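## Task

Carry the charger to the power strip and insert it fully and squarely into the sixth outlet, counting from the end where the strip's cord leaves it. The strip must still lie flat on the table, the charger must stay seated without the robot holding it, and the grippers must release it and back away at the end.

## Robot and tools

Robot: two xArm7-style arms, left_arm and right_arm, each with seven revolute joints and a parallel two-finger gripper. Names are labels only, not image sides.

Scene frame: origin on the table surface midway between the arms, +x out over the table, +z up, left_arm on the +y side. Base roots: left_arm at (-0.051, +0.378, 0) m with quat_wxyz (+0.999, 0, 0, -0.036); right_arm at (+0.004, -0.291, 0) m with quat_wxyz (+0.998, 0, 0, -0.069). Reported hand positions can be somewhat wrong, especially with the arm stretched far.

Gripper: fingers extend along the gripper's +z axis and close along its y axis. end_effector_position (link pinch) sits between the pads when closed, about 2 cm short of the fingertips; closing pushes the tips roughly 10 mm further along +z. Full open pad gap is 0.084 m.

execute_actions(actions, pictures). actions holds zero or one item. Empty list: just read the current state. A wait item is {"steps": N} with N from 1 to 300; it sends nothing new and returns once N control steps (1/30 s each) have passed since the previous result, with your writing time counted inside. A motion item is {"rows": [...], "steps": N} with N 1 to 15 (default 15). Each row is one flat list of 16 numbers covering both arms, even if one arm stays still: left_arm's 7 joint targets then its opening, then right_arm's 7 joint targets then its opening. Joint values are absolute target angles in radians, in the same order and sense as the Joint positions line (not offsets). Order per arm: waist (-6.283 to 6.283), shoulder (-2.059 to 2.094), upper arm roll (-6.283 to 6.283), elbow (-0.192 to 3.927), forearm roll (-6.283 to 6.283), wrist pitch (-1.693 to 3.142), wrist roll (-6.283 to 6.283). Opening is a unitless command from -1 (shut) to +1 (fully open). One row is used per step; if fewer rows than steps, the final row repeats. A target more than 0.010 rad outside a range, and further out than the joint's last reported angle, gets the whole call refused with nothing sent. True ends may differ by up to 0.010 rad; a target past the true end is clipped there and the result prints "joint sent to its limit" (possibly about an earlier, still-running move). No such line does not prove more travel exists. pictures (boolean) chooses whether camera images come back; they do by default.

Motion limits: each joint target moves at most 3.14 rad/s, ramping up over 0.16 s, and an arm's joints are slowed together so they arrive at once. Per step the sent target stays within 0.623 rad of the measured angle, and if the targets would carry the gripper over 70 mm from where it is measured, the whole arm's targets are pulled back. Arms keep heading toward the last row while you think, write or wait, until everything nearly stops or a step is HELD; after that only a new action pushes further. Fingers still in motion finish moving.

Gripping: grip_measured is the measured finger opening on the command scale. To hold something, keep commanding a value clearly below it; the larger the gap, the harder the squeeze (about 24 N per pad max for objects up to ~6 cm; fast closes can press harder and even spring open). Commanding exactly grip_measured still presses lightly; wide parts may slip.

Result lines: the state line `left_arm: …` | `right_arm: …` gives each gripper's position (m), quat_wxyz and linear/angular velocities (m/s, rad/s) in the scene frame. Joint positions and Joint velocities give one block per arm: seven joints (rad, rad/s) then pad gap (m, m/s). Joint torques follow the same joint order, excluding the gripper; they include offsets, scale and noise and are nonzero even in free air. "joint command not followed" means a clearance check altered or blocked targets on some steps. HELD marks steps where part of your row was not sent. TORQUE FAULT: a joint hit its load limit (waist and shoulder 45.5 N m; upper arm roll, elbow, forearm roll 27.3; wrist pitch and wrist roll 18.2, held weight included); that arm backs off slightly, freezes for 10 s and drops the remainder of the call. MOTOR HOT warns at 65 °C; at 80 °C an OVER-TEMPERATURE FAULT brakes that arm until it cools. Holding loads, even while you deliberate, heats motors.

zoom_image(camera, region): an enlarged crop of a camera's latest image. camera is cam_high, cam_low, cam_left_wrist or cam_right_wrist; region is [x0, y0, x1, y1] in pixels from the top-left, no larger than 504 x 504. All images are 672x504; calibration (K, distortion, T_world_to_cam) is given per camera, and wrist cameras follow their hands.

read_manual(section): returns URDF licence text only ("licences"); no motion.

finished_scene(scene): ends the current scene, given its number, irreversibly, reports success and loads the next task. Replying without a tool call ends everything.

Avoid: knocking or placing anything off the table, dropping or slipping the charger, slamming or shoving hard, arms striking or pressing each other, tipping the strip off flat, and long loaded holds. Occasional brief tugs on held parts or pushes on loose items may occur. Release and retract before ending a scene.

Each tool is called after "Call:" as a command line: name --argument value for each argument, lists and objects as JSON in quotes; but a table of rows of numbers goes row by row, as --pt "numbers of a row", without its own name.

## Session

Call:
execute_actions --actions '[]'

Scene clock: 0.00 s of 5400.00 s.
left_arm: end_effector_position=(+0.2001, +0.7536, +0.1723) grip_measured=+1.00 end_effector_quat_wxyz=(+0.027, +0.738, -0.650, +0.181) end_effector_velocity=(+0.001, -0.000, +0.000) end_effector_angular_velocity=(+0.000, -0.000, -0.001) | right_arm: end_effector_position=(+0.3010, -0.2576, +0.1448) grip_measured=+1.00 end_effector_quat_wxyz=(+0.139, -0.370, +0.918, +0.006) end_effector_velocity=(-0.000, -0.000, -0.000) end_effector_angular_velocity=(+0.001, +0.001, -0.001)
Joint positions: left_arm=[ 1.049  0.114  0.169  1.084 -0.382  1.164  2.777  0.084] | right_arm=[-0.093 -0.751  0.344  0.193  0.524  0.712  2.065  0.084]
Joint velocities: left_arm=[-0.001 -0.001 -0.001 -0.    -0.    -0.    -0.     0.   ] | right_arm=[-0.    -0.    -0.    -0.     0.001  0.001  0.    -0.   ]
Joint torques (N m, as the arm reports them, + toward a larger angle): no reading

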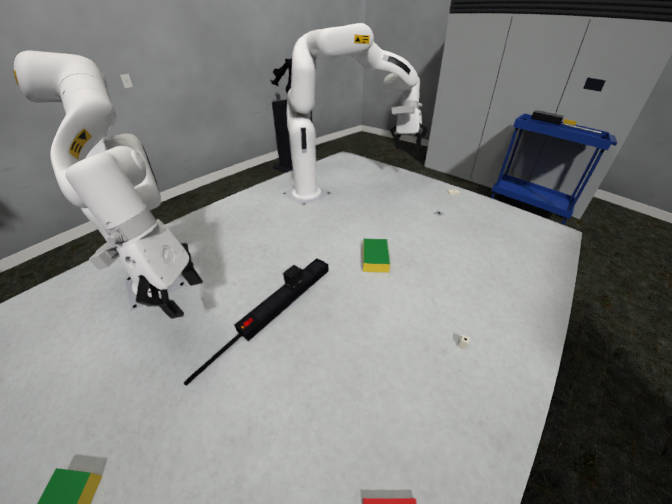

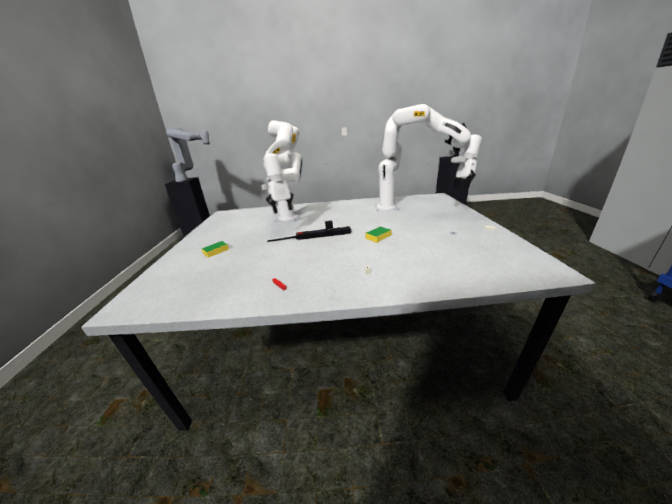

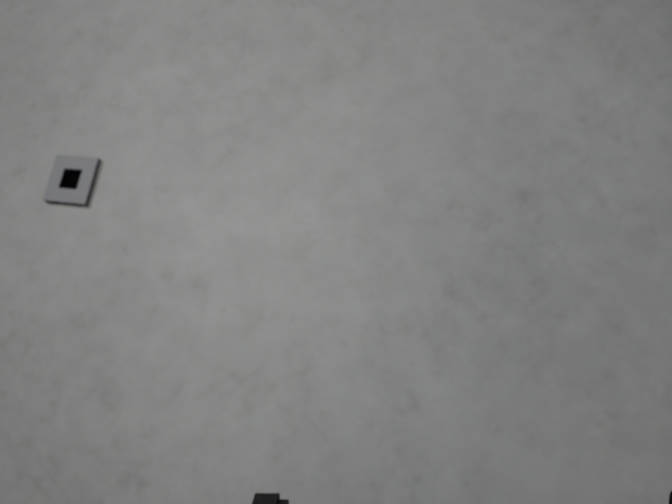

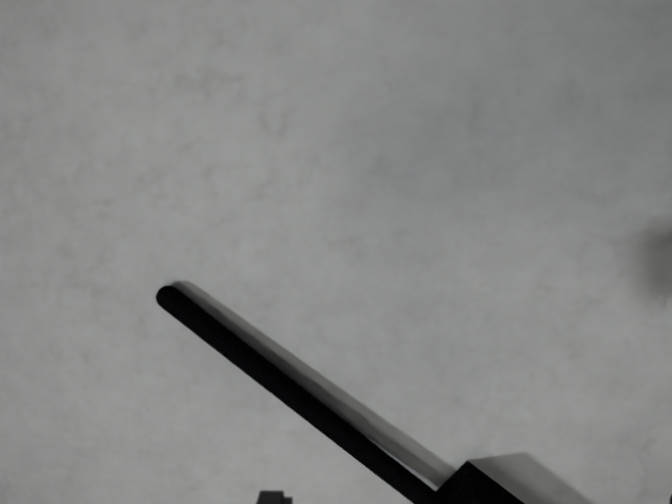

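Call:
zoom_image --camera "cam_high" --region '[200, 240, 360, 360]'

Call:
zoom_image --camera "cam_low" --region '[260, 200, 380, 260]'

Region (200, 240, 360, 360) of cam_high's 672x504 image, scaled by 3.150, with more detail than that image has; it fills the top 378 rows of this view, and the rest is white.

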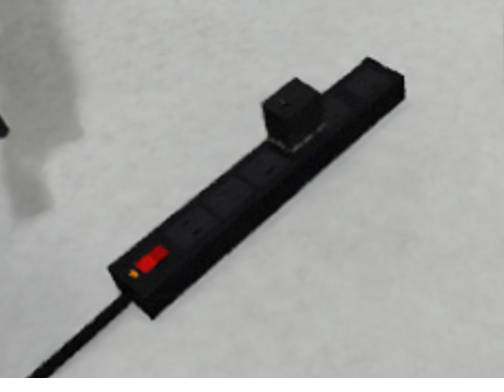

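Region (260, 200, 380, 260) of cam_low's 672x504 image, scaled by 4.200, with more detail than that image has.

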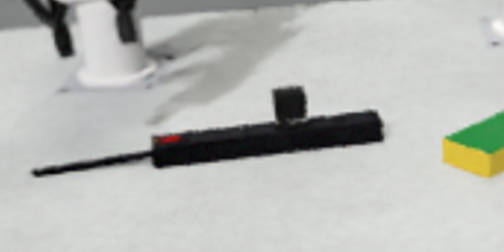

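Call:
execute_actions --actions '[{"rows": [[0.2,0.2,0.08,1.4,-0.2,1.2,3.3,1,-0.093,-0.751,0.344,0.193,0.524,0.712,2.065,1]], "steps": 15}]' --pictures false

Call:
execute_actions --actions '[{"rows": [[-0.734,0.345,0,1.627,0,1.282,3.83,1,-0.093,-0.751,0.344,0.193,0.524,0.712,2.065,1]], "steps": 15}]' --pictures false

Call:
execute_actions --actions '[{"steps": 30}]'

Scene clock: 93.13 s of 5400.00 s.
left_arm: end_effector_position=(+0.3411, +0.6730, +0.2024) grip_measured=+1.00 end_effector_quat_wxyz=(-0.010, -0.488, +0.862, -0.136) end_effector_velocity=(+0.287, -0.265, +0.057) end_effector_angular_velocity=(+0.252, -0.131, -1.365) | right_arm: end_effector_position=(+0.3012, -0.2577, +0.1449) grip_measured=+1.00 end_effector_quat_wxyz=(+0.139, -0.370, +0.919, +0.006) end_effector_velocity=(+0.000, +0.000, +0.000) end_effector_angular_velocity=(-0.000, -0.002, +0.000)
Joint positions: left_arm=[ 0.712  0.152  0.129  1.225 -0.301  1.18   3.01   0.084] | right_arm=[-0.093 -0.751  0.344  0.193  0.524  0.712  2.065  0.084]
Joint velocities: left_arm=[-0.781  0.076 -0.074  0.264  0.153  0.031  0.442  0.   ] | right_arm=[-0.    -0.     0.001  0.001  0.    -0.001  0.     0.   ]
Joint torques (N m, as the arm reports them, + toward a larger angle): left_arm=[  1.56 -23.44   0.25  14.1   -0.67  -1.41   0.37] | right_arm=[ 1.23 -4.05 -2.44 14.32 -0.2  -2.24  0.48]
Steps of this call (steps 1 to 90: nothing new was sent; then 89.63 s passed at rest; steps 91 to 105: all 15 steps of this action). Readings (joint positions):
91: left_arm=[1.049 0.114 0.169 1.084 -0.382 1.164 2.777] | right_arm=[-0.093 -0.751 0.344 0.193 0.524 0.712 2.065]
92: left_arm=[1.045 0.114 0.170 1.085 -0.381 1.164 2.781] | right_arm=[-0.093 -0.751 0.344 0.193 0.524 0.712 2.065]
94: left_arm=[1.010 0.120 0.171 1.104 -0.369 1.166 2.815] | right_arm=[-0.093 -0.751 0.344 0.193 0.524 0.712 2.065]
98: left_arm=[0.896 0.134 0.148 1.158 -0.340 1.172 2.898] | right_arm=[-0.093 -0.751 0.344 0.193 0.524 0.712 2.065]
105: the state above

Scene clock: 93.63 s of 5400.00 s.
left_arm: end_effector_position=(+0.4592, +0.5205, +0.2240) grip_measured=+1.00 end_effector_quat_wxyz=(-0.007, -0.092, +0.993, -0.074) end_effector_velocity=(+0.161, -0.363, +0.032) end_effector_angular_velocity=(+0.189, -0.095, -1.515) | right_arm: end_effector_position=(+0.3012, -0.2577, +0.1449) grip_measured=+1.00 end_effector_quat_wxyz=(+0.139, -0.370, +0.919, +0.006) end_effector_velocity=(-0.000, +0.000, -0.000) end_effector_angular_velocity=(-0.000, +0.001, +0.000)
Joint positions: left_arm=[ 0.341  0.238  0.071  1.408 -0.166  1.225  3.354  0.084] | right_arm=[-0.093 -0.751  0.344  0.193  0.524  0.712  2.065  0.084]
Joint velocities: left_arm=[-0.737  0.134 -0.09   0.277  0.21   0.072  0.602  0.   ] | right_arm=[-0.     0.     0.001 -0.001  0.001  0.    -0.    -0.   ]
Joint torques (N m, as the arm reports them, + toward a larger angle): left_arm=[  2.38 -26.45  -0.18  13.87  -0.26  -1.48   0.69] | right_arm=[ 1.31 -3.7  -2.8  14.58 -0.39 -2.36  0.43]
Steps of this call (steps 1 to 15: all 15 steps of this action). Readings (joint positions):
1: left_arm=[0.686 0.155 0.126 1.234 -0.296 1.181 3.025] | right_arm=[-0.093 -0.751 0.344 0.193 0.524 0.712 2.065]
2: left_arm=[0.661 0.159 0.123 1.245 -0.288 1.183 3.044] | right_arm=[-0.093 -0.751 0.344 0.193 0.524 0.712 2.065]
4: left_arm=[0.613 0.173 0.113 1.277 -0.265 1.191 3.093] | right_arm=[-0.093 -0.751 0.344 0.193 0.524 0.712 2.065]
8: left_arm=[0.514 0.201 0.095 1.332 -0.223 1.205 3.192] | right_arm=[-0.093 -0.751 0.344 0.193 0.524 0.712 2.065]
15: the state above

Scene clock: 94.63 s of 5400.00 s.
left_arm: end_effector_position=(+0.4536, +0.1271, +0.2433) grip_measured=+1.00 end_effector_quat_wxyz=(-0.006, +0.479, +0.877, -0.018) end_effector_velocity=(-0.160, -0.375, +0.014) end_effector_angular_velocity=(+0.045, -0.064, -1.034) | right_arm: end_effector_position=(+0.3012, -0.2577, +0.1449) grip_measured=+1.00 end_effector_quat_wxyz=(+0.139, -0.370, +0.919, +0.006) end_effector_velocity=(-0.000, -0.000, -0.000) end_effector_angular_velocity=(+0.001, +0.001, -0.001)
Joint positions: left_arm=[-0.389  0.318  0.018  1.571 -0.042  1.268  3.709  0.084] | right_arm=[-0.093 -0.751  0.344  0.193  0.524  0.712  2.065  0.084]
Joint velocities: left_arm=[-0.719  0.056 -0.038  0.116  0.087  0.03   0.25  -0.   ] | right_arm=[-0.     0.    -0.001 -0.    -0.     0.     0.     0.   ]
Joint torques (N m, as the arm reports them, + toward a larger angle): left_arm=[  1.57 -27.43  -0.21  14.6    0.17  -1.58   0.52] | right_arm=[ 1.45 -4.01 -2.59 14.46 -0.09 -2.04  0.45]
Steps of this call (steps 1 to 30: the robot went on to your last target). Readings (joint positions):
1: left_arm=[0.317 0.243 0.068 1.417 -0.159 1.227 3.374] | right_arm=[-0.093 -0.751 0.344 0.193 0.524 0.712 2.065]
2: left_arm=[0.292 0.247 0.065 1.425 -0.152 1.230 3.393] | right_arm=[-0.093 -0.751 0.344 0.193 0.524 0.712 2.065]
4: left_arm=[0.243 0.255 0.060 1.442 -0.140 1.234 3.428] | right_arm=[-0.093 -0.751 0.344 0.193 0.524 0.712 2.065]
8: left_arm=[0.145 0.269 0.050 1.470 -0.118 1.241 3.490] | right_arm=[-0.093 -0.751 0.344 0.193 0.524 0.712 2.065]
30: the state above
camera_calibration (this result's frames):
cam_left_wrist: T_world_to_cam=[[0.843976, 0.534989, -0.0386088, -0.405588], [0.535429, -0.84458, 0.001239, -0.0694359], [-0.0319454, -0.0217179, -0.999254, 0.387208], [0, 0, 0, 1]] pos_world=[0.391854, 0.166751, 0.371345]
cam_right_wrist: T_world_to_cam=[[-0.688659, 0.720055, -0.0852569, 0.434896], [0.683989, 0.684145, 0.253189, -0.00127733], [0.240638, 0.116046, -0.963653, 0.231509], [0, 0, 0, 1]] pos_world=[0.244659, -0.339141, 0.260496]

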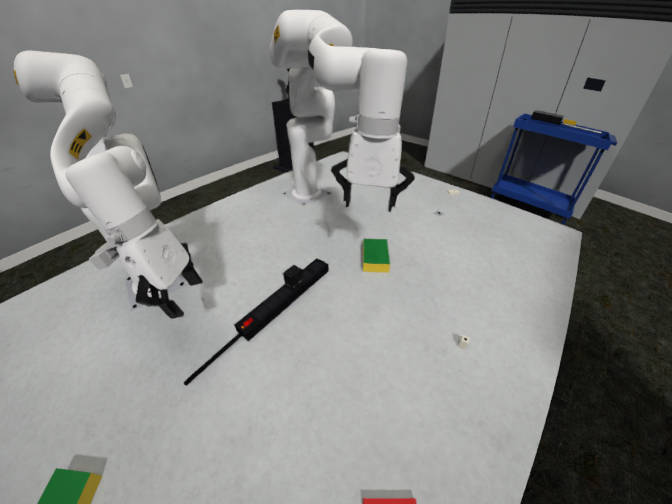

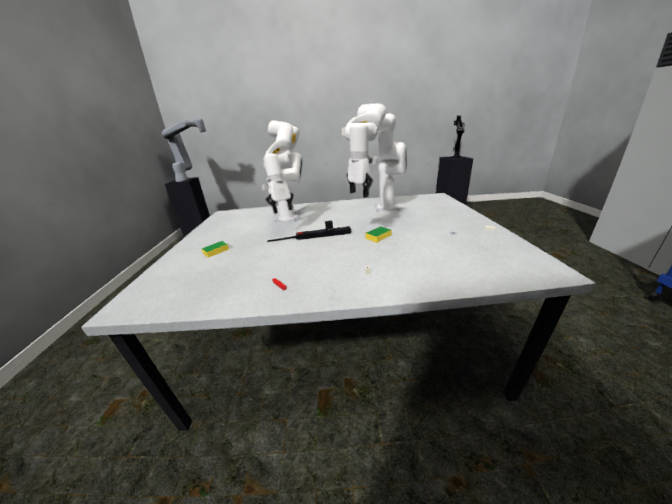

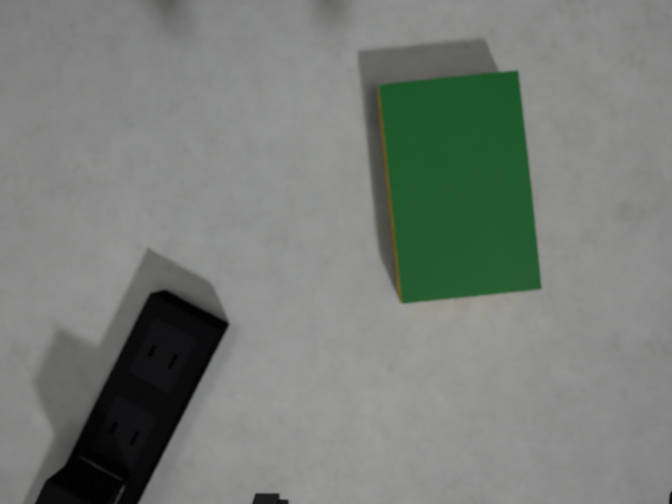

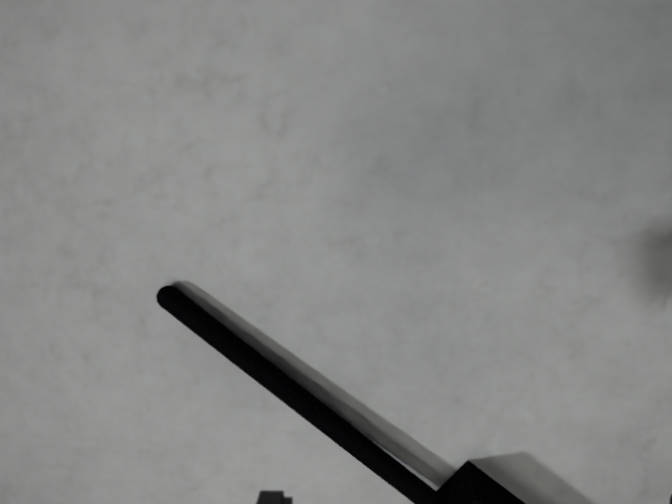

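Call:
execute_actions --actions '[]'

Scene clock: 98.47 s of 5400.00 s.
left_arm: end_effector_position=(+0.3465, -0.0374, +0.2502) grip_measured=+1.00 end_effector_quat_wxyz=(+0.000, +0.680, +0.733, +0.000) end_effector_velocity=(+0.001, +0.001, +0.000) end_effector_angular_velocity=(-0.001, -0.000, +0.003) | right_arm: end_effector_position=(+0.3012, -0.2577, +0.1449) grip_measured=+1.00 end_effector_quat_wxyz=(+0.139, -0.370, +0.919, +0.006) end_effector_velocity=(+0.000, -0.000, +0.000) end_effector_angular_velocity=(-0.001, -0.001, -0.000)
Joint positions: left_arm=[-0.734  0.345  0.     1.627  0.     1.282  3.83   0.084] | right_arm=[-0.093 -0.751  0.344  0.193  0.524  0.712  2.065  0.084]
Joint velocities: left_arm=[ 0.002 -0.001  0.     0.    -0.     0.    -0.    -0.   ] | right_arm=[-0.001  0.    -0.     0.001 -0.001 -0.001  0.     0.   ]
Joint torques (N m, as the arm reports them, + toward a larger angle): left_arm=[  1.75 -27.79  -0.24  14.65   0.08  -1.77   0.59] | right_arm=[ 1.68 -3.87 -2.5  14.22 -0.17 -2.12  0.35]
Steps of this call (steps 1 to 45: the robot went on to your last target; steps 46 to 110: nothing new was sent; then 0.17 s passed at rest). Readings (joint positions):
1: left_arm=[-0.413 0.320 0.017 1.575 -0.039 1.269 3.718] | right_arm=[-0.093 -0.751 0.344 0.193 0.524 0.712 2.065]
2: left_arm=[-0.437 0.322 0.015 1.579 -0.036 1.270 3.726] | right_arm=[-0.093 -0.751 0.344 0.193 0.524 0.712 2.065]
4: left_arm=[-0.485 0.325 0.013 1.587 -0.030 1.272 3.743] | right_arm=[-0.093 -0.751 0.344 0.193 0.524 0.712 2.065]
8: left_arm=[-0.580 0.333 0.008 1.602 -0.019 1.276 3.776] | right_arm=[-0.093 -0.751 0.344 0.193 0.524 0.712 2.065]
110: the state above
All arms were judged still, so your last target was given up. Only a new action makes them travel on or press farther. Fingers that are still opening or closing keep moving.
camera_calibration (this result's frames):
cam_left_wrist: T_world_to_cam=[[0.997575, 0.0695708, -0.00195914, -0.306781], [0.0695594, -0.997563, -0.00538125, 0.00637428], [-0.00232874, 0.00523193, -0.999984, 0.378116], [0, 0, 0, 1]] pos_world=[0.306475, 0.0257235, 0.377543]
cam_right_wrist: T_world_to_cam=[[-0.688659, 0.720055, -0.0852567, 0.434896], [0.683989, 0.684145, 0.253189, -0.00127726], [0.240638, 0.116046, -0.963653, 0.231509], [0, 0, 0, 1]] pos_world=[0.244659, -0.339141, 0.260496]

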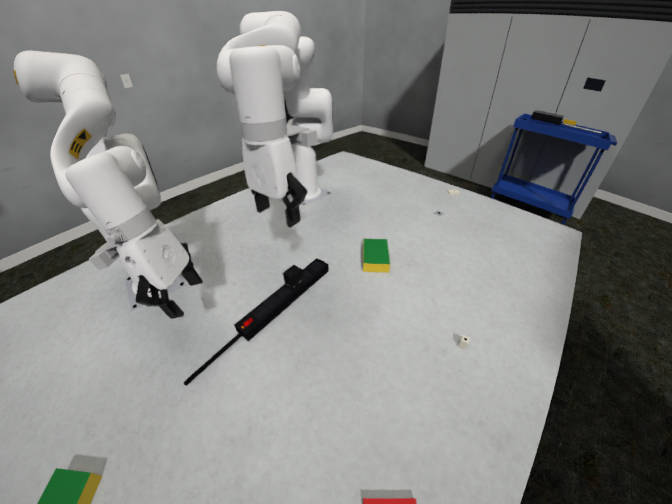

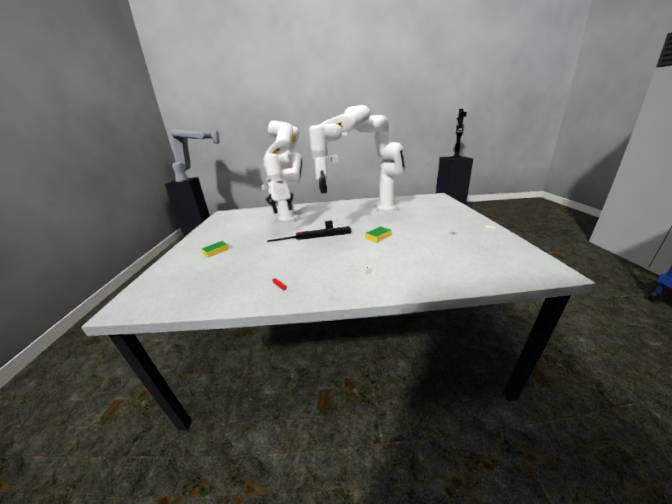

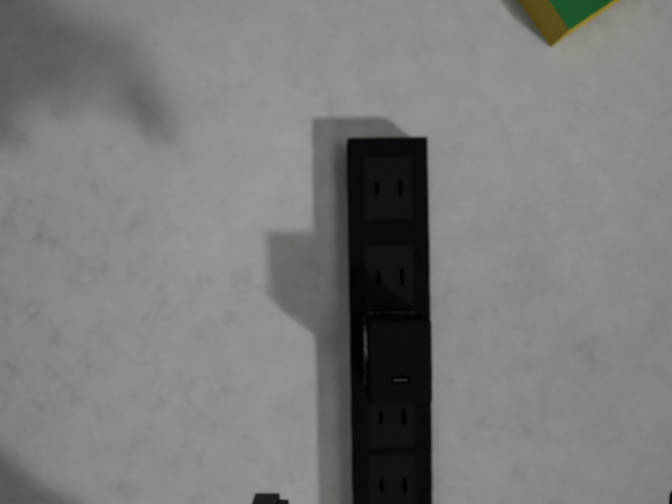

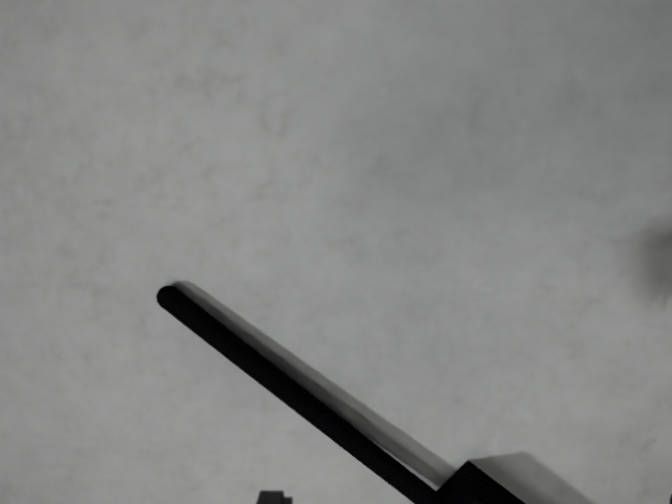

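Call:
execute_actions --actions '[{"rows": [[-0.7246,0.3545,0,1.3477,0,0.9932,3.83,1,0.5745,-0.2798,0,0.7451,0,1.0249,1.924,1]], "steps": 15}]' --pictures false

Call:
execute_actions --actions '[{"steps": 30}]'

Scene clock: 128.50 s of 5400.00 s.
left_arm: end_effector_position=(+0.3383, -0.0215, +0.1537) grip_measured=+1.00 end_effector_quat_wxyz=(+0.001, +0.677, +0.736, -0.000) end_effector_velocity=(+0.008, -0.008, +0.006) end_effector_angular_velocity=(-0.061, -0.059, +0.000) | right_arm: end_effector_position=(+0.3402, -0.1394, +0.1974) grip_measured=+1.00 end_effector_quat_wxyz=(-0.021, +0.705, -0.709, -0.012) end_effector_velocity=(+0.062, +0.123, +0.029) end_effector_angular_velocity=(-0.486, +0.126, +1.046)
Joint positions: left_arm=[-0.725  0.354 -0.     1.358  0.     1.002  3.83   0.084] | right_arm=[ 0.496 -0.334  0.043  0.682  0.063  0.986  1.941  0.084]
Joint velocities: left_arm=[ 0.001 -0.031 -0.002 -0.046  0.    -0.1   -0.     0.   ] | right_arm=[ 0.876  0.618 -0.407  0.701 -0.665  0.395 -0.179 -0.   ]
Joint torques (N m, as the arm reports them, + toward a larger angle): left_arm=[  1.77 -26.23  -0.19  13.78   0.17  -1.54   0.54] | right_arm=[-10.81 -19.28  -1.81  10.01   1.02  -1.74   1.  ]
Steps of this call (steps 1 to 90: nothing new was sent; then 26.53 s passed at rest; steps 91 to 105: all 15 steps of this action). Readings (joint positions):
91: left_arm=[-0.734 0.345 -0.000 1.627 -0.000 1.282 3.830] | right_arm=[-0.093 -0.751 0.344 0.193 0.524 0.712 2.065]
92: left_arm=[-0.734 0.345 -0.000 1.623 -0.000 1.276 3.830] | right_arm=[-0.089 -0.748 0.341 0.196 0.520 0.715 2.064]
94: left_arm=[-0.733 0.342 -0.000 1.587 0.000 1.233 3.830] | right_arm=[-0.047 -0.716 0.317 0.231 0.484 0.737 2.054]
98: left_arm=[-0.728 0.353 0.000 1.441 -0.000 1.094 3.830] | right_arm=[0.138 -0.585 0.222 0.390 0.338 0.823 2.015]
105: the state above

Scene clock: 129.50 s of 5400.00 s.
left_arm: end_effector_position=(+0.3373, -0.0202, +0.1500) grip_measured=+1.00 end_effector_quat_wxyz=(+0.000, +0.676, +0.736, +0.000) end_effector_velocity=(-0.001, -0.001, +0.000) end_effector_angular_velocity=(+0.000, -0.000, -0.002) | right_arm: end_effector_position=(+0.3467, -0.1313, +0.2000) grip_measured=+1.00 end_effector_quat_wxyz=(-0.000, +0.736, -0.677, -0.000) end_effector_velocity=(+0.000, +0.000, -0.000) end_effector_angular_velocity=(-0.000, -0.000, +0.001)
Joint positions: left_arm=[-0.725  0.354 -0.     1.348  0.     0.993  3.83   0.084] | right_arm=[ 0.574 -0.28  -0.     0.745  0.     1.025  1.924  0.084]
Joint velocities: left_arm=[-0.002 -0.    -0.    -0.     0.001  0.    -0.    -0.   ] | right_arm=[ 0.     0.001 -0.    -0.    -0.    -0.001 -0.     0.   ]
Joint torques (N m, as the arm reports them, + toward a larger angle): left_arm=[  1.68 -27.58  -0.26  14.11   0.15  -1.78   0.52] | right_arm=[  1.59 -13.34  -0.31  14.79  -0.28  -1.55   0.53]
Steps of this call (steps 1 to 30: the robot went on to your last target). Readings (joint positions):
1: left_arm=[-0.725 0.353 -0.000 1.356 0.000 0.999 3.830] | right_arm=[0.520 -0.317 0.031 0.701 0.044 0.998 1.936]
2: left_arm=[-0.725 0.353 -0.000 1.355 0.000 0.997 3.830] | right_arm=[0.536 -0.306 0.023 0.713 0.031 1.006 1.933]
4: left_arm=[-0.725 0.353 -0.000 1.352 0.000 0.995 3.830] | right_arm=[0.555 -0.293 0.011 0.728 0.016 1.015 1.928]
8: left_arm=[-0.725 0.354 -0.000 1.349 0.000 0.994 3.830] | right_arm=[0.568 -0.284 0.002 0.739 0.005 1.023 1.925]
30: the state above
All arms were judged still, so your last target was given up. Only a new action makes them travel on or press farther. Fingers that are still opening or closing keep moving.
camera_calibration (this result's frames):
cam_left_wrist: T_world_to_cam=[[0.996877, 0.0789431, -0.00194893, -0.298601], [0.0789316, -0.996866, -0.00537191, 0.0204104], [-0.00236689, 0.0052013, -0.999984, 0.277775], [0, 0, 0, 1]] pos_world=[0.296715, 0.0424741, 0.277298]
cam_right_wrist: T_world_to_cam=[[-0.995842, -0.0907151, 0.00831881, 0.361236], [-0.0907758, 0.995845, -0.00723027, 0.22871], [-0.00762835, -0.00795535, -0.999939, 0.336029], [0, 0, 0, 1]] pos_world=[0.383058, -0.192317, 0.334657]

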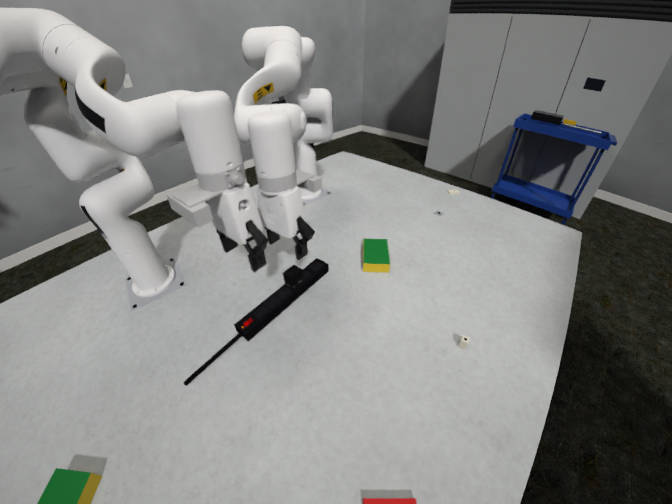

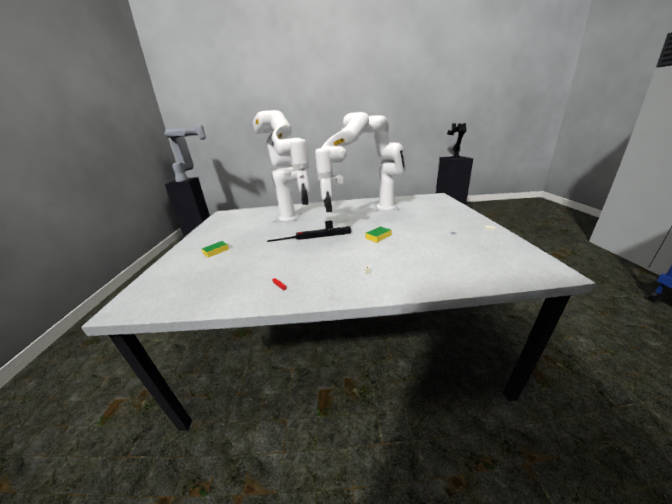

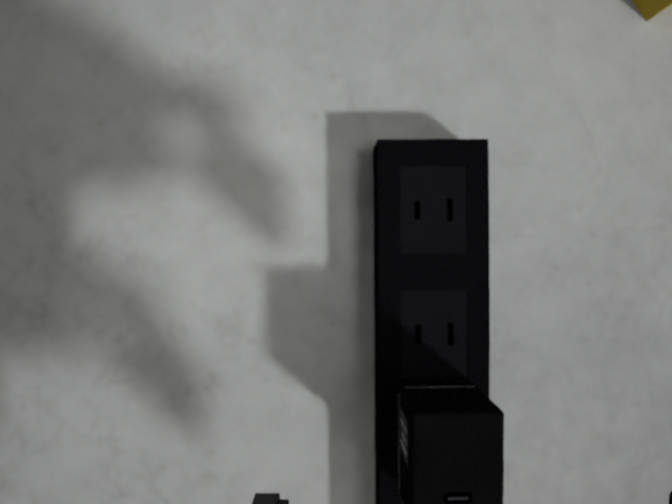

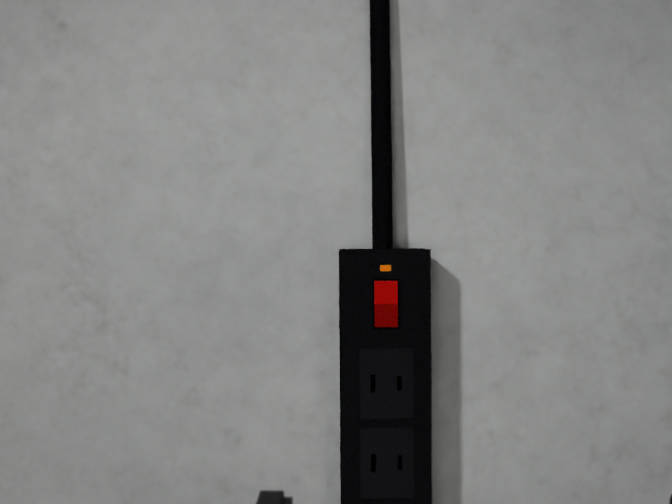

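Call:
execute_actions --actions '[{"rows": [[-0.7246,0.3545,0,1.3477,0,0.9932,3.83,1,0.573,-0.14,0,0.65,0,0.79,1.918,1],[-0.7246,0.3545,0,1.3477,0,0.9932,3.83,1,0.573,-0.14,0,0.65,0,0.79,1.918,1],[-0.7246,0.3545,0,1.3477,0,0.9932,3.83,1,0.573,-0.14,0,0.65,0,0.79,1.918,1],[-0.7246,0.3545,0,1.3477,0,0.9932,3.83,1,0.573,-0.14,0,0.65,0,0.79,1.918,1],[-0.7246,0.3545,0,1.3477,0,0.9932,3.83,1,0.573,-0.14,0,0.65,0,0.79,1.918,1],[-0.7246,0.3545,0,1.3477,0,0.9932,3.83,1,0.573,-0.14,0,0.65,0,0.79,1.918,1],[-0.7246,0.3545,0,1.3477,0,0.9932,3.83,1,0.5715,0.0144,0,0.5796,0,0.5652,1.913,1]], "steps": 15}]' --pictures false

Call:
execute_actions --actions '[{"steps": 20}]'

Scene clock: 175.43 s of 5400.00 s.
left_arm: end_effector_position=(+0.3373, -0.0202, +0.1500) grip_measured=+1.00 end_effector_quat_wxyz=(+0.000, +0.676, +0.736, +0.000) end_effector_velocity=(+0.000, +0.000, +0.000) end_effector_angular_velocity=(-0.000, -0.000, +0.001) | right_arm: end_effector_position=(+0.3485, -0.1315, +0.0679) grip_measured=+1.00 end_effector_quat_wxyz=(+0.005, +0.738, -0.674, -0.002) end_effector_velocity=(-0.003, -0.001, -0.101) end_effector_angular_velocity=(+0.019, -0.040, +0.009)
Joint positions: left_arm=[-0.725  0.354 -0.     1.348 -0.     0.993  3.83   0.084] | right_arm=[ 0.572 -0.007  0.     0.588 -0.     0.605  1.914  0.084]
Joint velocities: left_arm=[ 0. -0. -0.  0. -0. -0. -0.  0.] | right_arm=[-0.002  0.246  0.002 -0.113 -0.    -0.404 -0.009  0.   ]
Joint torques (N m, as the arm reports them, + toward a larger angle): left_arm=[  1.8  -27.4   -0.28  14.21   0.15  -1.81   0.55] | right_arm=[  1.46 -22.54  -0.65  15.88  -0.07  -1.89   0.36]
Steps of this call (steps 1 to 90: nothing new was sent; then 42.43 s passed at rest; steps 91 to 105: all 15 steps of this action). Readings (joint positions):
91: left_arm=[-0.725 0.355 0.000 1.348 0.000 0.993 3.830] | right_arm=[0.574 -0.280 -0.000 0.745 -0.000 1.025 1.924]
92: left_arm=[-0.725 0.355 -0.000 1.348 -0.000 0.993 3.830] | right_arm=[0.574 -0.278 -0.000 0.744 0.000 1.019 1.924]
94: left_arm=[-0.725 0.355 0.000 1.348 0.000 0.993 3.830] | right_arm=[0.574 -0.256 -0.000 0.730 0.000 0.975 1.923]
98: left_arm=[-0.725 0.354 0.000 1.348 -0.000 0.993 3.830] | right_arm=[0.573 -0.164 0.000 0.665 -0.000 0.836 1.919]
105: the state above

Scene clock: 176.10 s of 5400.00 s.
left_arm: end_effector_position=(+0.3373, -0.0202, +0.1500) grip_measured=+1.00 end_effector_quat_wxyz=(+0.000, +0.676, +0.736, +0.000) end_effector_velocity=(+0.001, +0.001, -0.001) end_effector_angular_velocity=(+0.002, +0.000, +0.002) | right_arm: end_effector_position=(+0.3501, -0.1309, +0.0601) grip_measured=+1.00 end_effector_quat_wxyz=(-0.000, +0.739, -0.674, +0.000) end_effector_velocity=(+0.000, -0.000, -0.000) end_effector_angular_velocity=(-0.000, -0.000, -0.001)
Joint positions: left_arm=[-0.725  0.354 -0.     1.348 -0.     0.993  3.83   0.084] | right_arm=[ 0.571  0.014 -0.     0.58   0.     0.565  1.913  0.084]
Joint velocities: left_arm=[ 0.002  0.002  0.001 -0.     0.001 -0.     0.     0.   ] | right_arm=[ 0.     0.002 -0.001  0.001 -0.    -0.002  0.     0.   ]
Joint torques (N m, as the arm reports them, + toward a larger angle): left_arm=[  1.7  -27.47  -0.25  14.14   0.2   -1.77   0.55] | right_arm=[  1.66 -16.84  -0.46  11.47  -0.34  -1.91   0.41]
Steps of this call (steps 1 to 20: the robot went on to your last target). Readings (joint positions):
1: left_arm=[-0.725 0.355 0.000 1.348 -0.000 0.993 3.830] | right_arm=[0.572 -0.001 0.000 0.585 -0.000 0.593 1.914]
2: left_arm=[-0.725 0.354 0.000 1.348 -0.000 0.993 3.830] | right_arm=[0.572 0.003 0.000 0.584 -0.000 0.585 1.913]
4: left_arm=[-0.725 0.354 -0.000 1.348 0.000 0.993 3.830] | right_arm=[0.572 0.007 -0.000 0.584 0.000 0.575 1.913]
8: left_arm=[-0.725 0.354 -0.000 1.348 -0.000 0.993 3.830] | right_arm=[0.572 0.012 -0.000 0.581 0.000 0.568 1.913]
20: the state above
camera_calibration (this result's frames):
cam_left_wrist: T_world_to_cam=[[0.996877, 0.0789437, -0.00195782, -0.298598], [0.0789322, -0.996865, -0.00538238, 0.0204145], [-0.00237659, 0.00521104, -0.999984, 0.277772], [0, 0, 0, 1]] pos_world=[0.296714, 0.0424754, 0.277292]
cam_right_wrist: T_world_to_cam=[[-0.995083, -0.0987123, 0.00808561, 0.364477], [-0.0987706, 0.995085, -0.00715428, 0.230382], [-0.00733964, -0.00791773, -0.999942, 0.19604], [0, 0, 0, 1]] pos_world=[0.386878, -0.191719, 0.19473]

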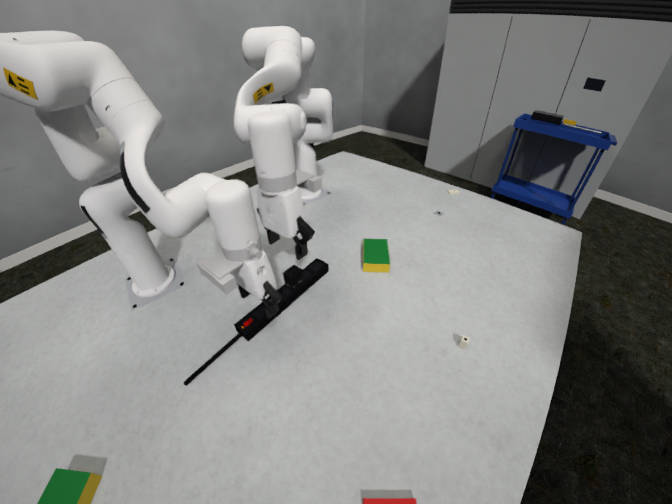

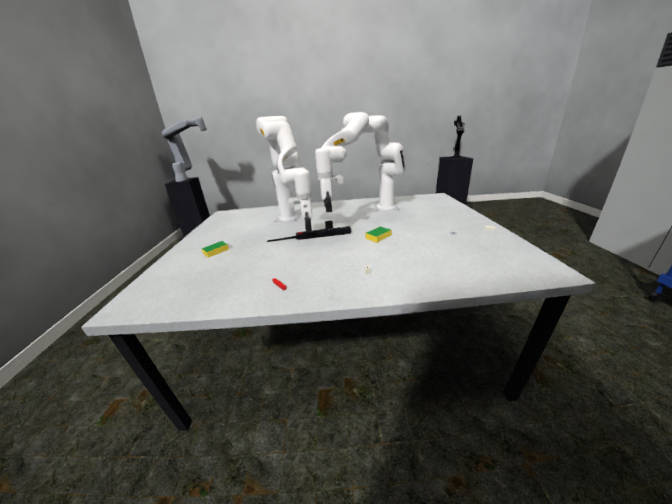

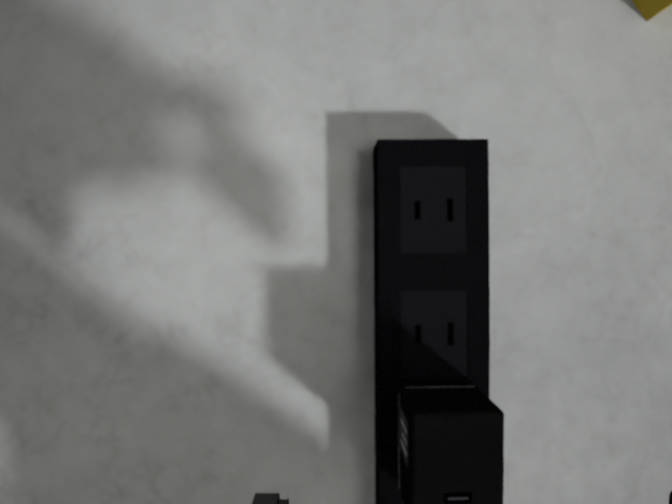

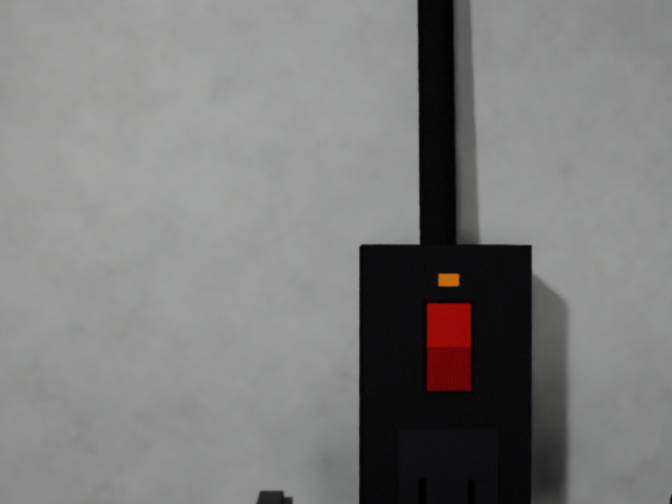

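Call:
execute_actions --actions '[{"rows": [[-0.7246,0.3545,0,1.3477,0,0.9932,3.83,1,0.5705,0.065,0,0.577,0,0.512,1.912,1],[-0.7246,0.3545,0,1.3477,0,0.9932,3.83,1,0.5705,0.065,0,0.577,0,0.512,1.912,1],[-0.7246,0.3545,0,1.3477,0,0.9932,3.83,1,0.5705,0.065,0,0.577,0,0.512,1.912,1],[-0.7246,0.3545,0,1.3477,0,0.9932,3.83,1,0.5705,0.065,0,0.577,0,0.512,1.912,1],[-0.7246,0.3545,0,1.3477,0,0.9932,3.83,1,0.5694,0.1156,0,0.5754,0,0.4598,1.911,0.3]], "steps": 15}]' --pictures false

Call:
execute_actions --actions '[{"steps": 20}]'

Scene clock: 193.17 s of 5400.00 s.
left_arm: end_effector_position=(+0.3373, -0.0202, +0.1500) grip_measured=+1.00 end_effector_quat_wxyz=(+0.000, +0.676, +0.736, +0.000) end_effector_velocity=(+0.000, +0.000, -0.000) end_effector_angular_velocity=(+0.000, -0.000, -0.001) | right_arm: end_effector_position=(+0.3521, -0.1309, +0.0289) grip_measured=+0.29 end_effector_quat_wxyz=(-0.000, +0.739, -0.674, +0.000) end_effector_velocity=(+0.004, +0.002, -0.004) end_effector_angular_velocity=(+0.005, -0.013, +0.002)
Joint positions: left_arm=[-0.725  0.354 -0.     1.348  0.     0.993  3.83   0.084] | right_arm=[ 0.569  0.113 -0.     0.576  0.     0.463  1.911  0.056]
Joint velocities: left_arm=[ 0.     0.    -0.    -0.     0.    -0.     0.001 -0.   ] | right_arm=[-0.001  0.019  0.001  0.003 -0.001 -0.03  -0.001 -0.   ]
Joint torques (N m, as the arm reports them, + toward a larger angle): left_arm=[  1.83 -27.39  -0.32  14.24   0.03  -1.81   0.6 ] | right_arm=[  1.62 -18.32  -0.58  10.31  -0.22  -1.65   0.29]
Steps of this call (steps 1 to 15: the robot went on to your last target; steps 16 to 90: nothing new was sent; then 13.57 s passed at rest; steps 91 to 105: all 15 steps of this action). Readings (joint positions):
91: left_arm=[-0.725 0.355 0.000 1.348 0.000 0.993 3.830] | right_arm=[0.571 0.015 0.000 0.580 -0.000 0.565 1.913]
92: left_arm=[-0.725 0.355 0.000 1.348 -0.000 0.993 3.830] | right_arm=[0.571 0.018 -0.000 0.580 -0.000 0.560 1.913]
94: left_arm=[-0.725 0.354 -0.000 1.348 0.000 0.993 3.830] | right_arm=[0.571 0.039 -0.000 0.580 0.000 0.538 1.912]
98: left_arm=[-0.725 0.354 -0.000 1.348 0.000 0.993 3.830] | right_arm=[0.570 0.085 0.000 0.577 0.000 0.492 1.912]
105: the state above

Scene clock: 193.83 s of 5400.00 s.
left_arm: end_effector_position=(+0.3373, -0.0202, +0.1500) grip_measured=+1.00 end_effector_quat_wxyz=(+0.000, +0.676, +0.736, +0.000) end_effector_velocity=(+0.001, +0.001, -0.000) end_effector_angular_velocity=(+0.000, +0.001, +0.004) | right_arm: end_effector_position=(+0.3520, -0.1309, +0.0280) grip_measured=+0.29 end_effector_quat_wxyz=(-0.000, +0.739, -0.674, +0.000) end_effector_velocity=(+0.000, +0.000, +0.000) end_effector_angular_velocity=(+0.001, -0.002, -0.000)
Joint positions: left_arm=[-0.725  0.354  0.     1.348 -0.     0.993  3.83   0.084] | right_arm=[ 0.569  0.116 -0.     0.575  0.     0.46   1.911  0.056]
Joint velocities: left_arm=[ 0.003  0.001 -0.     0.    -0.     0.    -0.001  0.   ] | right_arm=[-0.    -0.001  0.001 -0.001  0.    -0.002  0.     0.   ]
Joint torques (N m, as the arm reports them, + toward a larger angle): left_arm=[  1.7  -27.42  -0.32  14.13   0.16  -1.81   0.58] | right_arm=[  0.97 -17.68  -0.67  10.5   -0.09  -1.86   0.43]
Steps of this call (steps 1 to 15: the robot went on to your last target; steps 16 to 20: nothing new was sent). Readings (joint positions):
1: left_arm=[-0.725 0.355 0.000 1.348 -0.000 0.993 3.830] | right_arm=[0.569 0.113 -0.000 0.576 0.000 0.462 1.911]
2: left_arm=[-0.725 0.355 0.000 1.348 -0.000 0.993 3.830] | right_arm=[0.569 0.114 -0.000 0.576 0.000 0.461 1.911]
4: left_arm=[-0.725 0.355 0.000 1.348 0.000 0.993 3.830] | right_arm=[0.569 0.115 -0.000 0.576 0.000 0.461 1.911]
8: left_arm=[-0.725 0.354 0.000 1.348 0.000 0.993 3.830] | right_arm=[0.569 0.115 -0.000 0.575 -0.000 0.460 1.911]
20: the state above
All arms were judged still, so your last target was given up. Only a new action makes them travel on or press farther. Fingers that are still opening or closing keep moving.
camera_calibration (this result's frames):
cam_left_wrist: T_world_to_cam=[[0.996877, 0.078944, -0.00195782, -0.298598], [0.0789326, -0.996865, -0.00538246, 0.0204144], [-0.0023766, 0.00521111, -0.999984, 0.277772], [0, 0, 0, 1]] pos_world=[0.296714, 0.0424754, 0.277292]
cam_right_wrist: T_world_to_cam=[[-0.995091, -0.0986139, 0.00829532, 0.366633], [-0.0986744, 0.995094, -0.00722689, 0.230318], [-0.00754195, -0.00800995, -0.999939, 0.163988], [0, 0, 0, 1]] pos_world=[0.388796, -0.191719, 0.162601]

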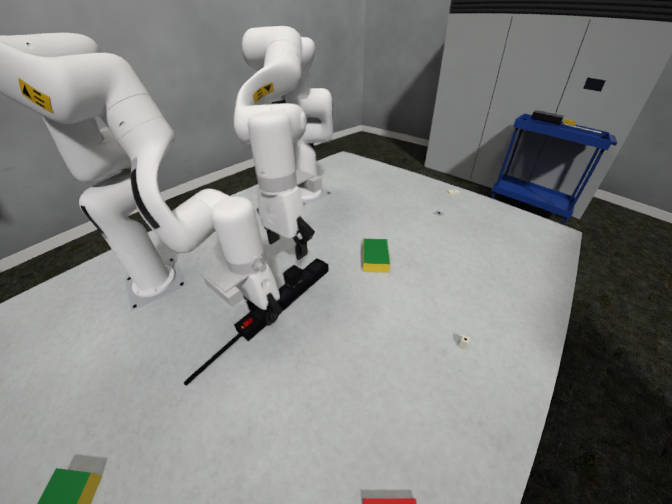

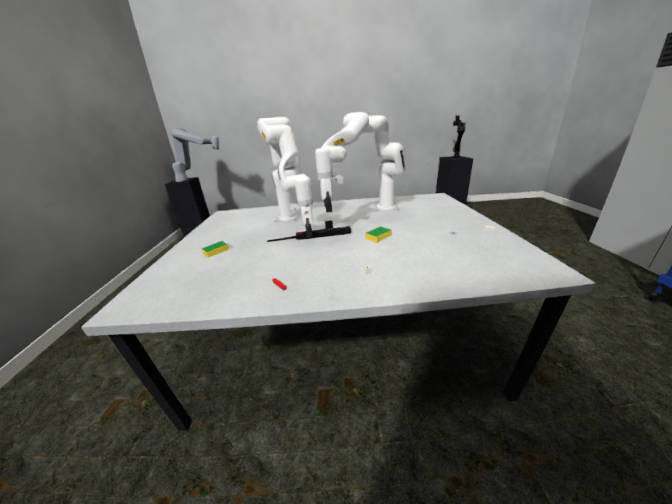

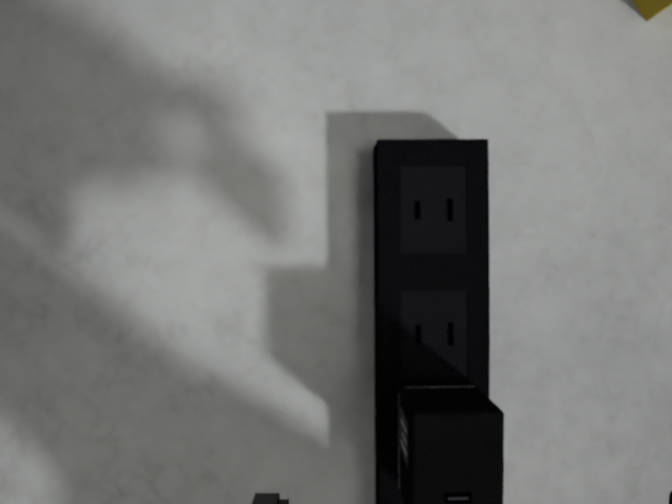

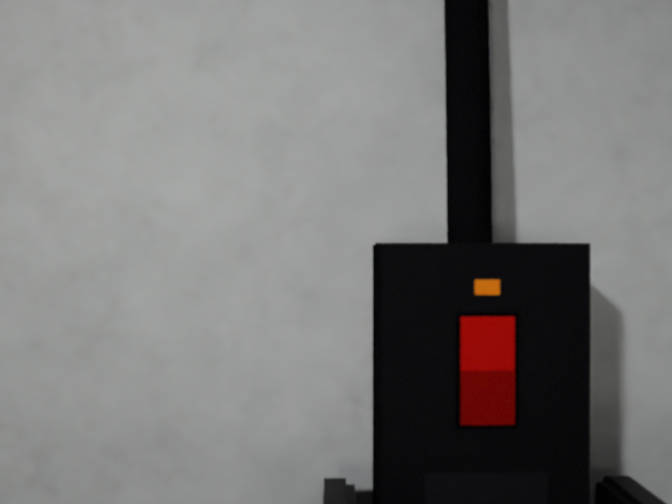

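Close the right gripper gradually.

Call:
execute_actions --actions '[{"rows": [[-0.7246,0.3545,0,1.3477,0,0.9932,3.83,1,0.5694,0.1156,0,0.5754,0,0.4598,1.911,0.2],[-0.7246,0.3545,0,1.3477,0,0.9932,3.83,1,0.5694,0.1156,0,0.5754,0,0.4598,1.911,0.15],[-0.7246,0.3545,0,1.3477,0,0.9932,3.83,1,0.5694,0.1156,0,0.5754,0,0.4598,1.911,0.1],[-0.7246,0.3545,0,1.3477,0,0.9932,3.83,1,0.5694,0.1156,0,0.5754,0,0.4598,1.911,0.05],[-0.7246,0.3545,0,1.3477,0,0.9932,3.83,1,0.5694,0.1156,0,0.5754,0,0.4598,1.911,0.0],[-0.7246,0.3545,0,1.3477,0,0.9932,3.83,1,0.5694,0.1156,0,0.5754,0,0.4598,1.911,-0.05],[-0.7246,0.3545,0,1.3477,0,0.9932,3.83,1,0.5694,0.1156,0,0.5754,0,0.4598,1.911,-0.1],[-0.7246,0.3545,0,1.3477,0,0.9932,3.83,1,0.5694,0.1156,0,0.5754,0,0.4598,1.911,-0.2],[-0.7246,0.3545,0,1.3477,0,0.9932,3.83,1,0.5694,0.1156,0,0.5754,0,0.4598,1.911,-0.4],[-0.7246,0.3545,0,1.3477,0,0.9932,3.83,1,0.5694,0.1156,0,0.5754,0,0.4598,1.911,-0.7],[-0.7246,0.3545,0,1.3477,0,0.9932,3.83,1,0.5694,0.1156,0,0.5754,0,0.4598,1.911,-1]], "steps": 15}]'

Call:
zoom_image --camera "cam_left_wrist" --region '[250, 130, 624, 504]'

Scene clock: 208.77 s of 5400.00 s.
left_arm: end_effector_position=(+0.3373, -0.0202, +0.1500) grip_measured=+1.00 end_effector_quat_wxyz=(+0.000, +0.676, +0.736, +0.000) end_effector_velocity=(+0.001, +0.001, -0.001) end_effector_angular_velocity=(+0.001, +0.001, +0.002) | right_arm: end_effector_position=(+0.3524, -0.1309, +0.0282) grip_measured=-0.03 end_effector_quat_wxyz=(-0.000, +0.738, -0.674, +0.000) end_effector_velocity=(-0.000, -0.000, +0.000) end_effector_angular_velocity=(-0.000, -0.000, -0.000)
Joint positions: left_arm=[-0.725  0.354  0.     1.348  0.     0.993  3.83   0.084] | right_arm=[ 0.569  0.115 -0.     0.576  0.     0.459  1.911  0.043]
Joint velocities: left_arm=[ 0.002  0.002 -0.     0.    -0.    -0.     0.    -0.   ] | right_arm=[-0.    -0.001 -0.001 -0.001 -0.     0.001 -0.    -0.   ]
Joint torques (N m, as the arm reports them, + toward a larger angle): left_arm=[  1.69 -27.41  -0.18  14.18   0.26  -1.8    0.5 ] | right_arm=[  1.93 -17.25  -0.39   9.33  -0.38  -1.37   0.52]
Steps of this call (steps 1 to 90: nothing new was sent; then 11.43 s passed at rest; steps 91 to 105: all 15 steps of this action). Readings (joint positions):
91: left_arm=[-0.725 0.355 -0.000 1.348 0.000 0.993 3.830] | right_arm=[0.569 0.116 0.000 0.575 -0.000 0.460 1.911]
92: left_arm=[-0.725 0.354 0.000 1.348 -0.000 0.993 3.830] | right_arm=[0.569 0.116 -0.000 0.575 0.000 0.460 1.911]
94: left_arm=[-0.725 0.354 0.000 1.348 -0.000 0.993 3.830] | right_arm=[0.569 0.116 -0.000 0.575 -0.000 0.460 1.911]
98: left_arm=[-0.725 0.355 0.000 1.348 0.000 0.993 3.830] | right_arm=[0.569 0.115 -0.000 0.576 0.000 0.459 1.911]
105: the state above
camera_calibration (this result's frames):
cam_left_wrist: T_world_to_cam=[[0.996877, 0.0789437, -0.00195772, -0.298598], [0.0789322, -0.996865, -0.0053824, 0.0204145], [-0.00237649, 0.00521106, -0.999984, 0.277772], [0, 0, 0, 1]] pos_world=[0.296714, 0.0424754, 0.277292]
cam_right_wrist: T_world_to_cam=[[-0.995131, -0.0982891, 0.00732265, 0.367119], [-0.0983397, 0.995129, -0.00691258, 0.23018], [-0.00660755, -0.00759903, -0.999949, 0.163967], [0, 0, 0, 1]] pos_world=[0.38905, -0.191729, 0.162862]

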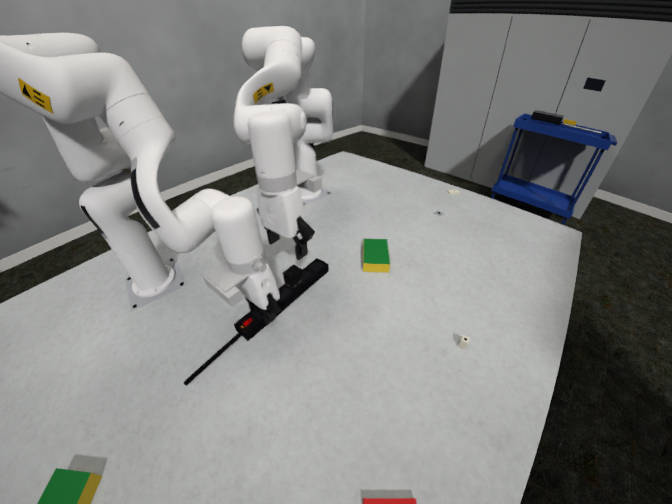

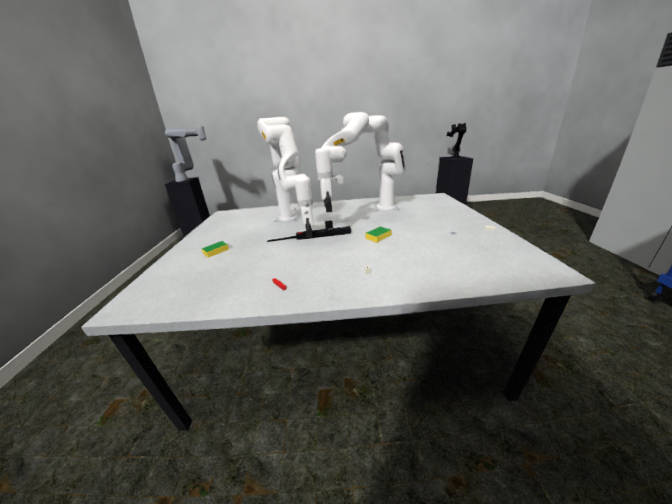

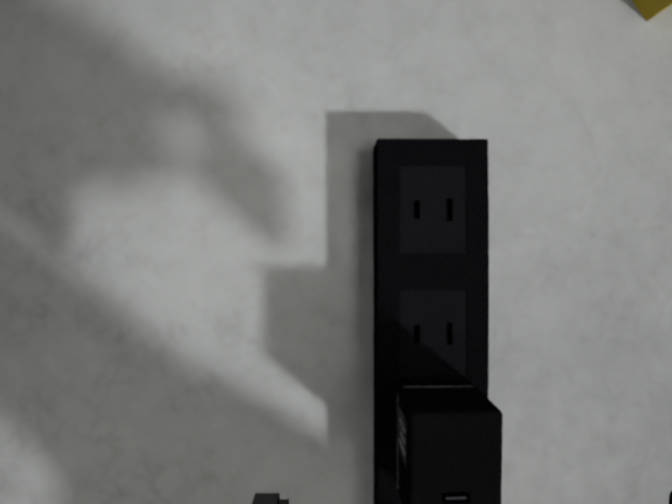

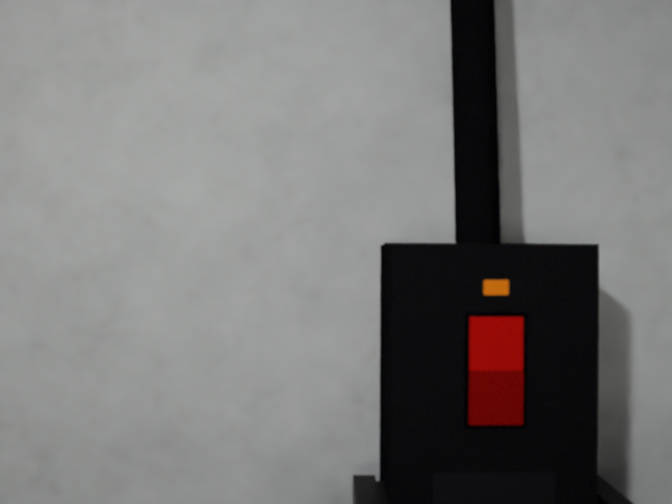

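Region (250, 130, 624, 504) of cam_left_wrist's 672x504 image, scaled by 1.348, with more detail than that image has.

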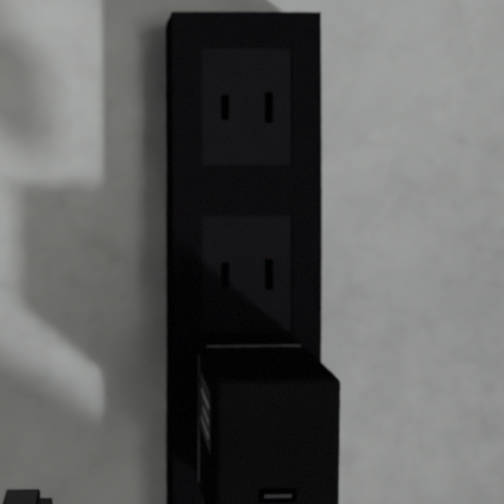

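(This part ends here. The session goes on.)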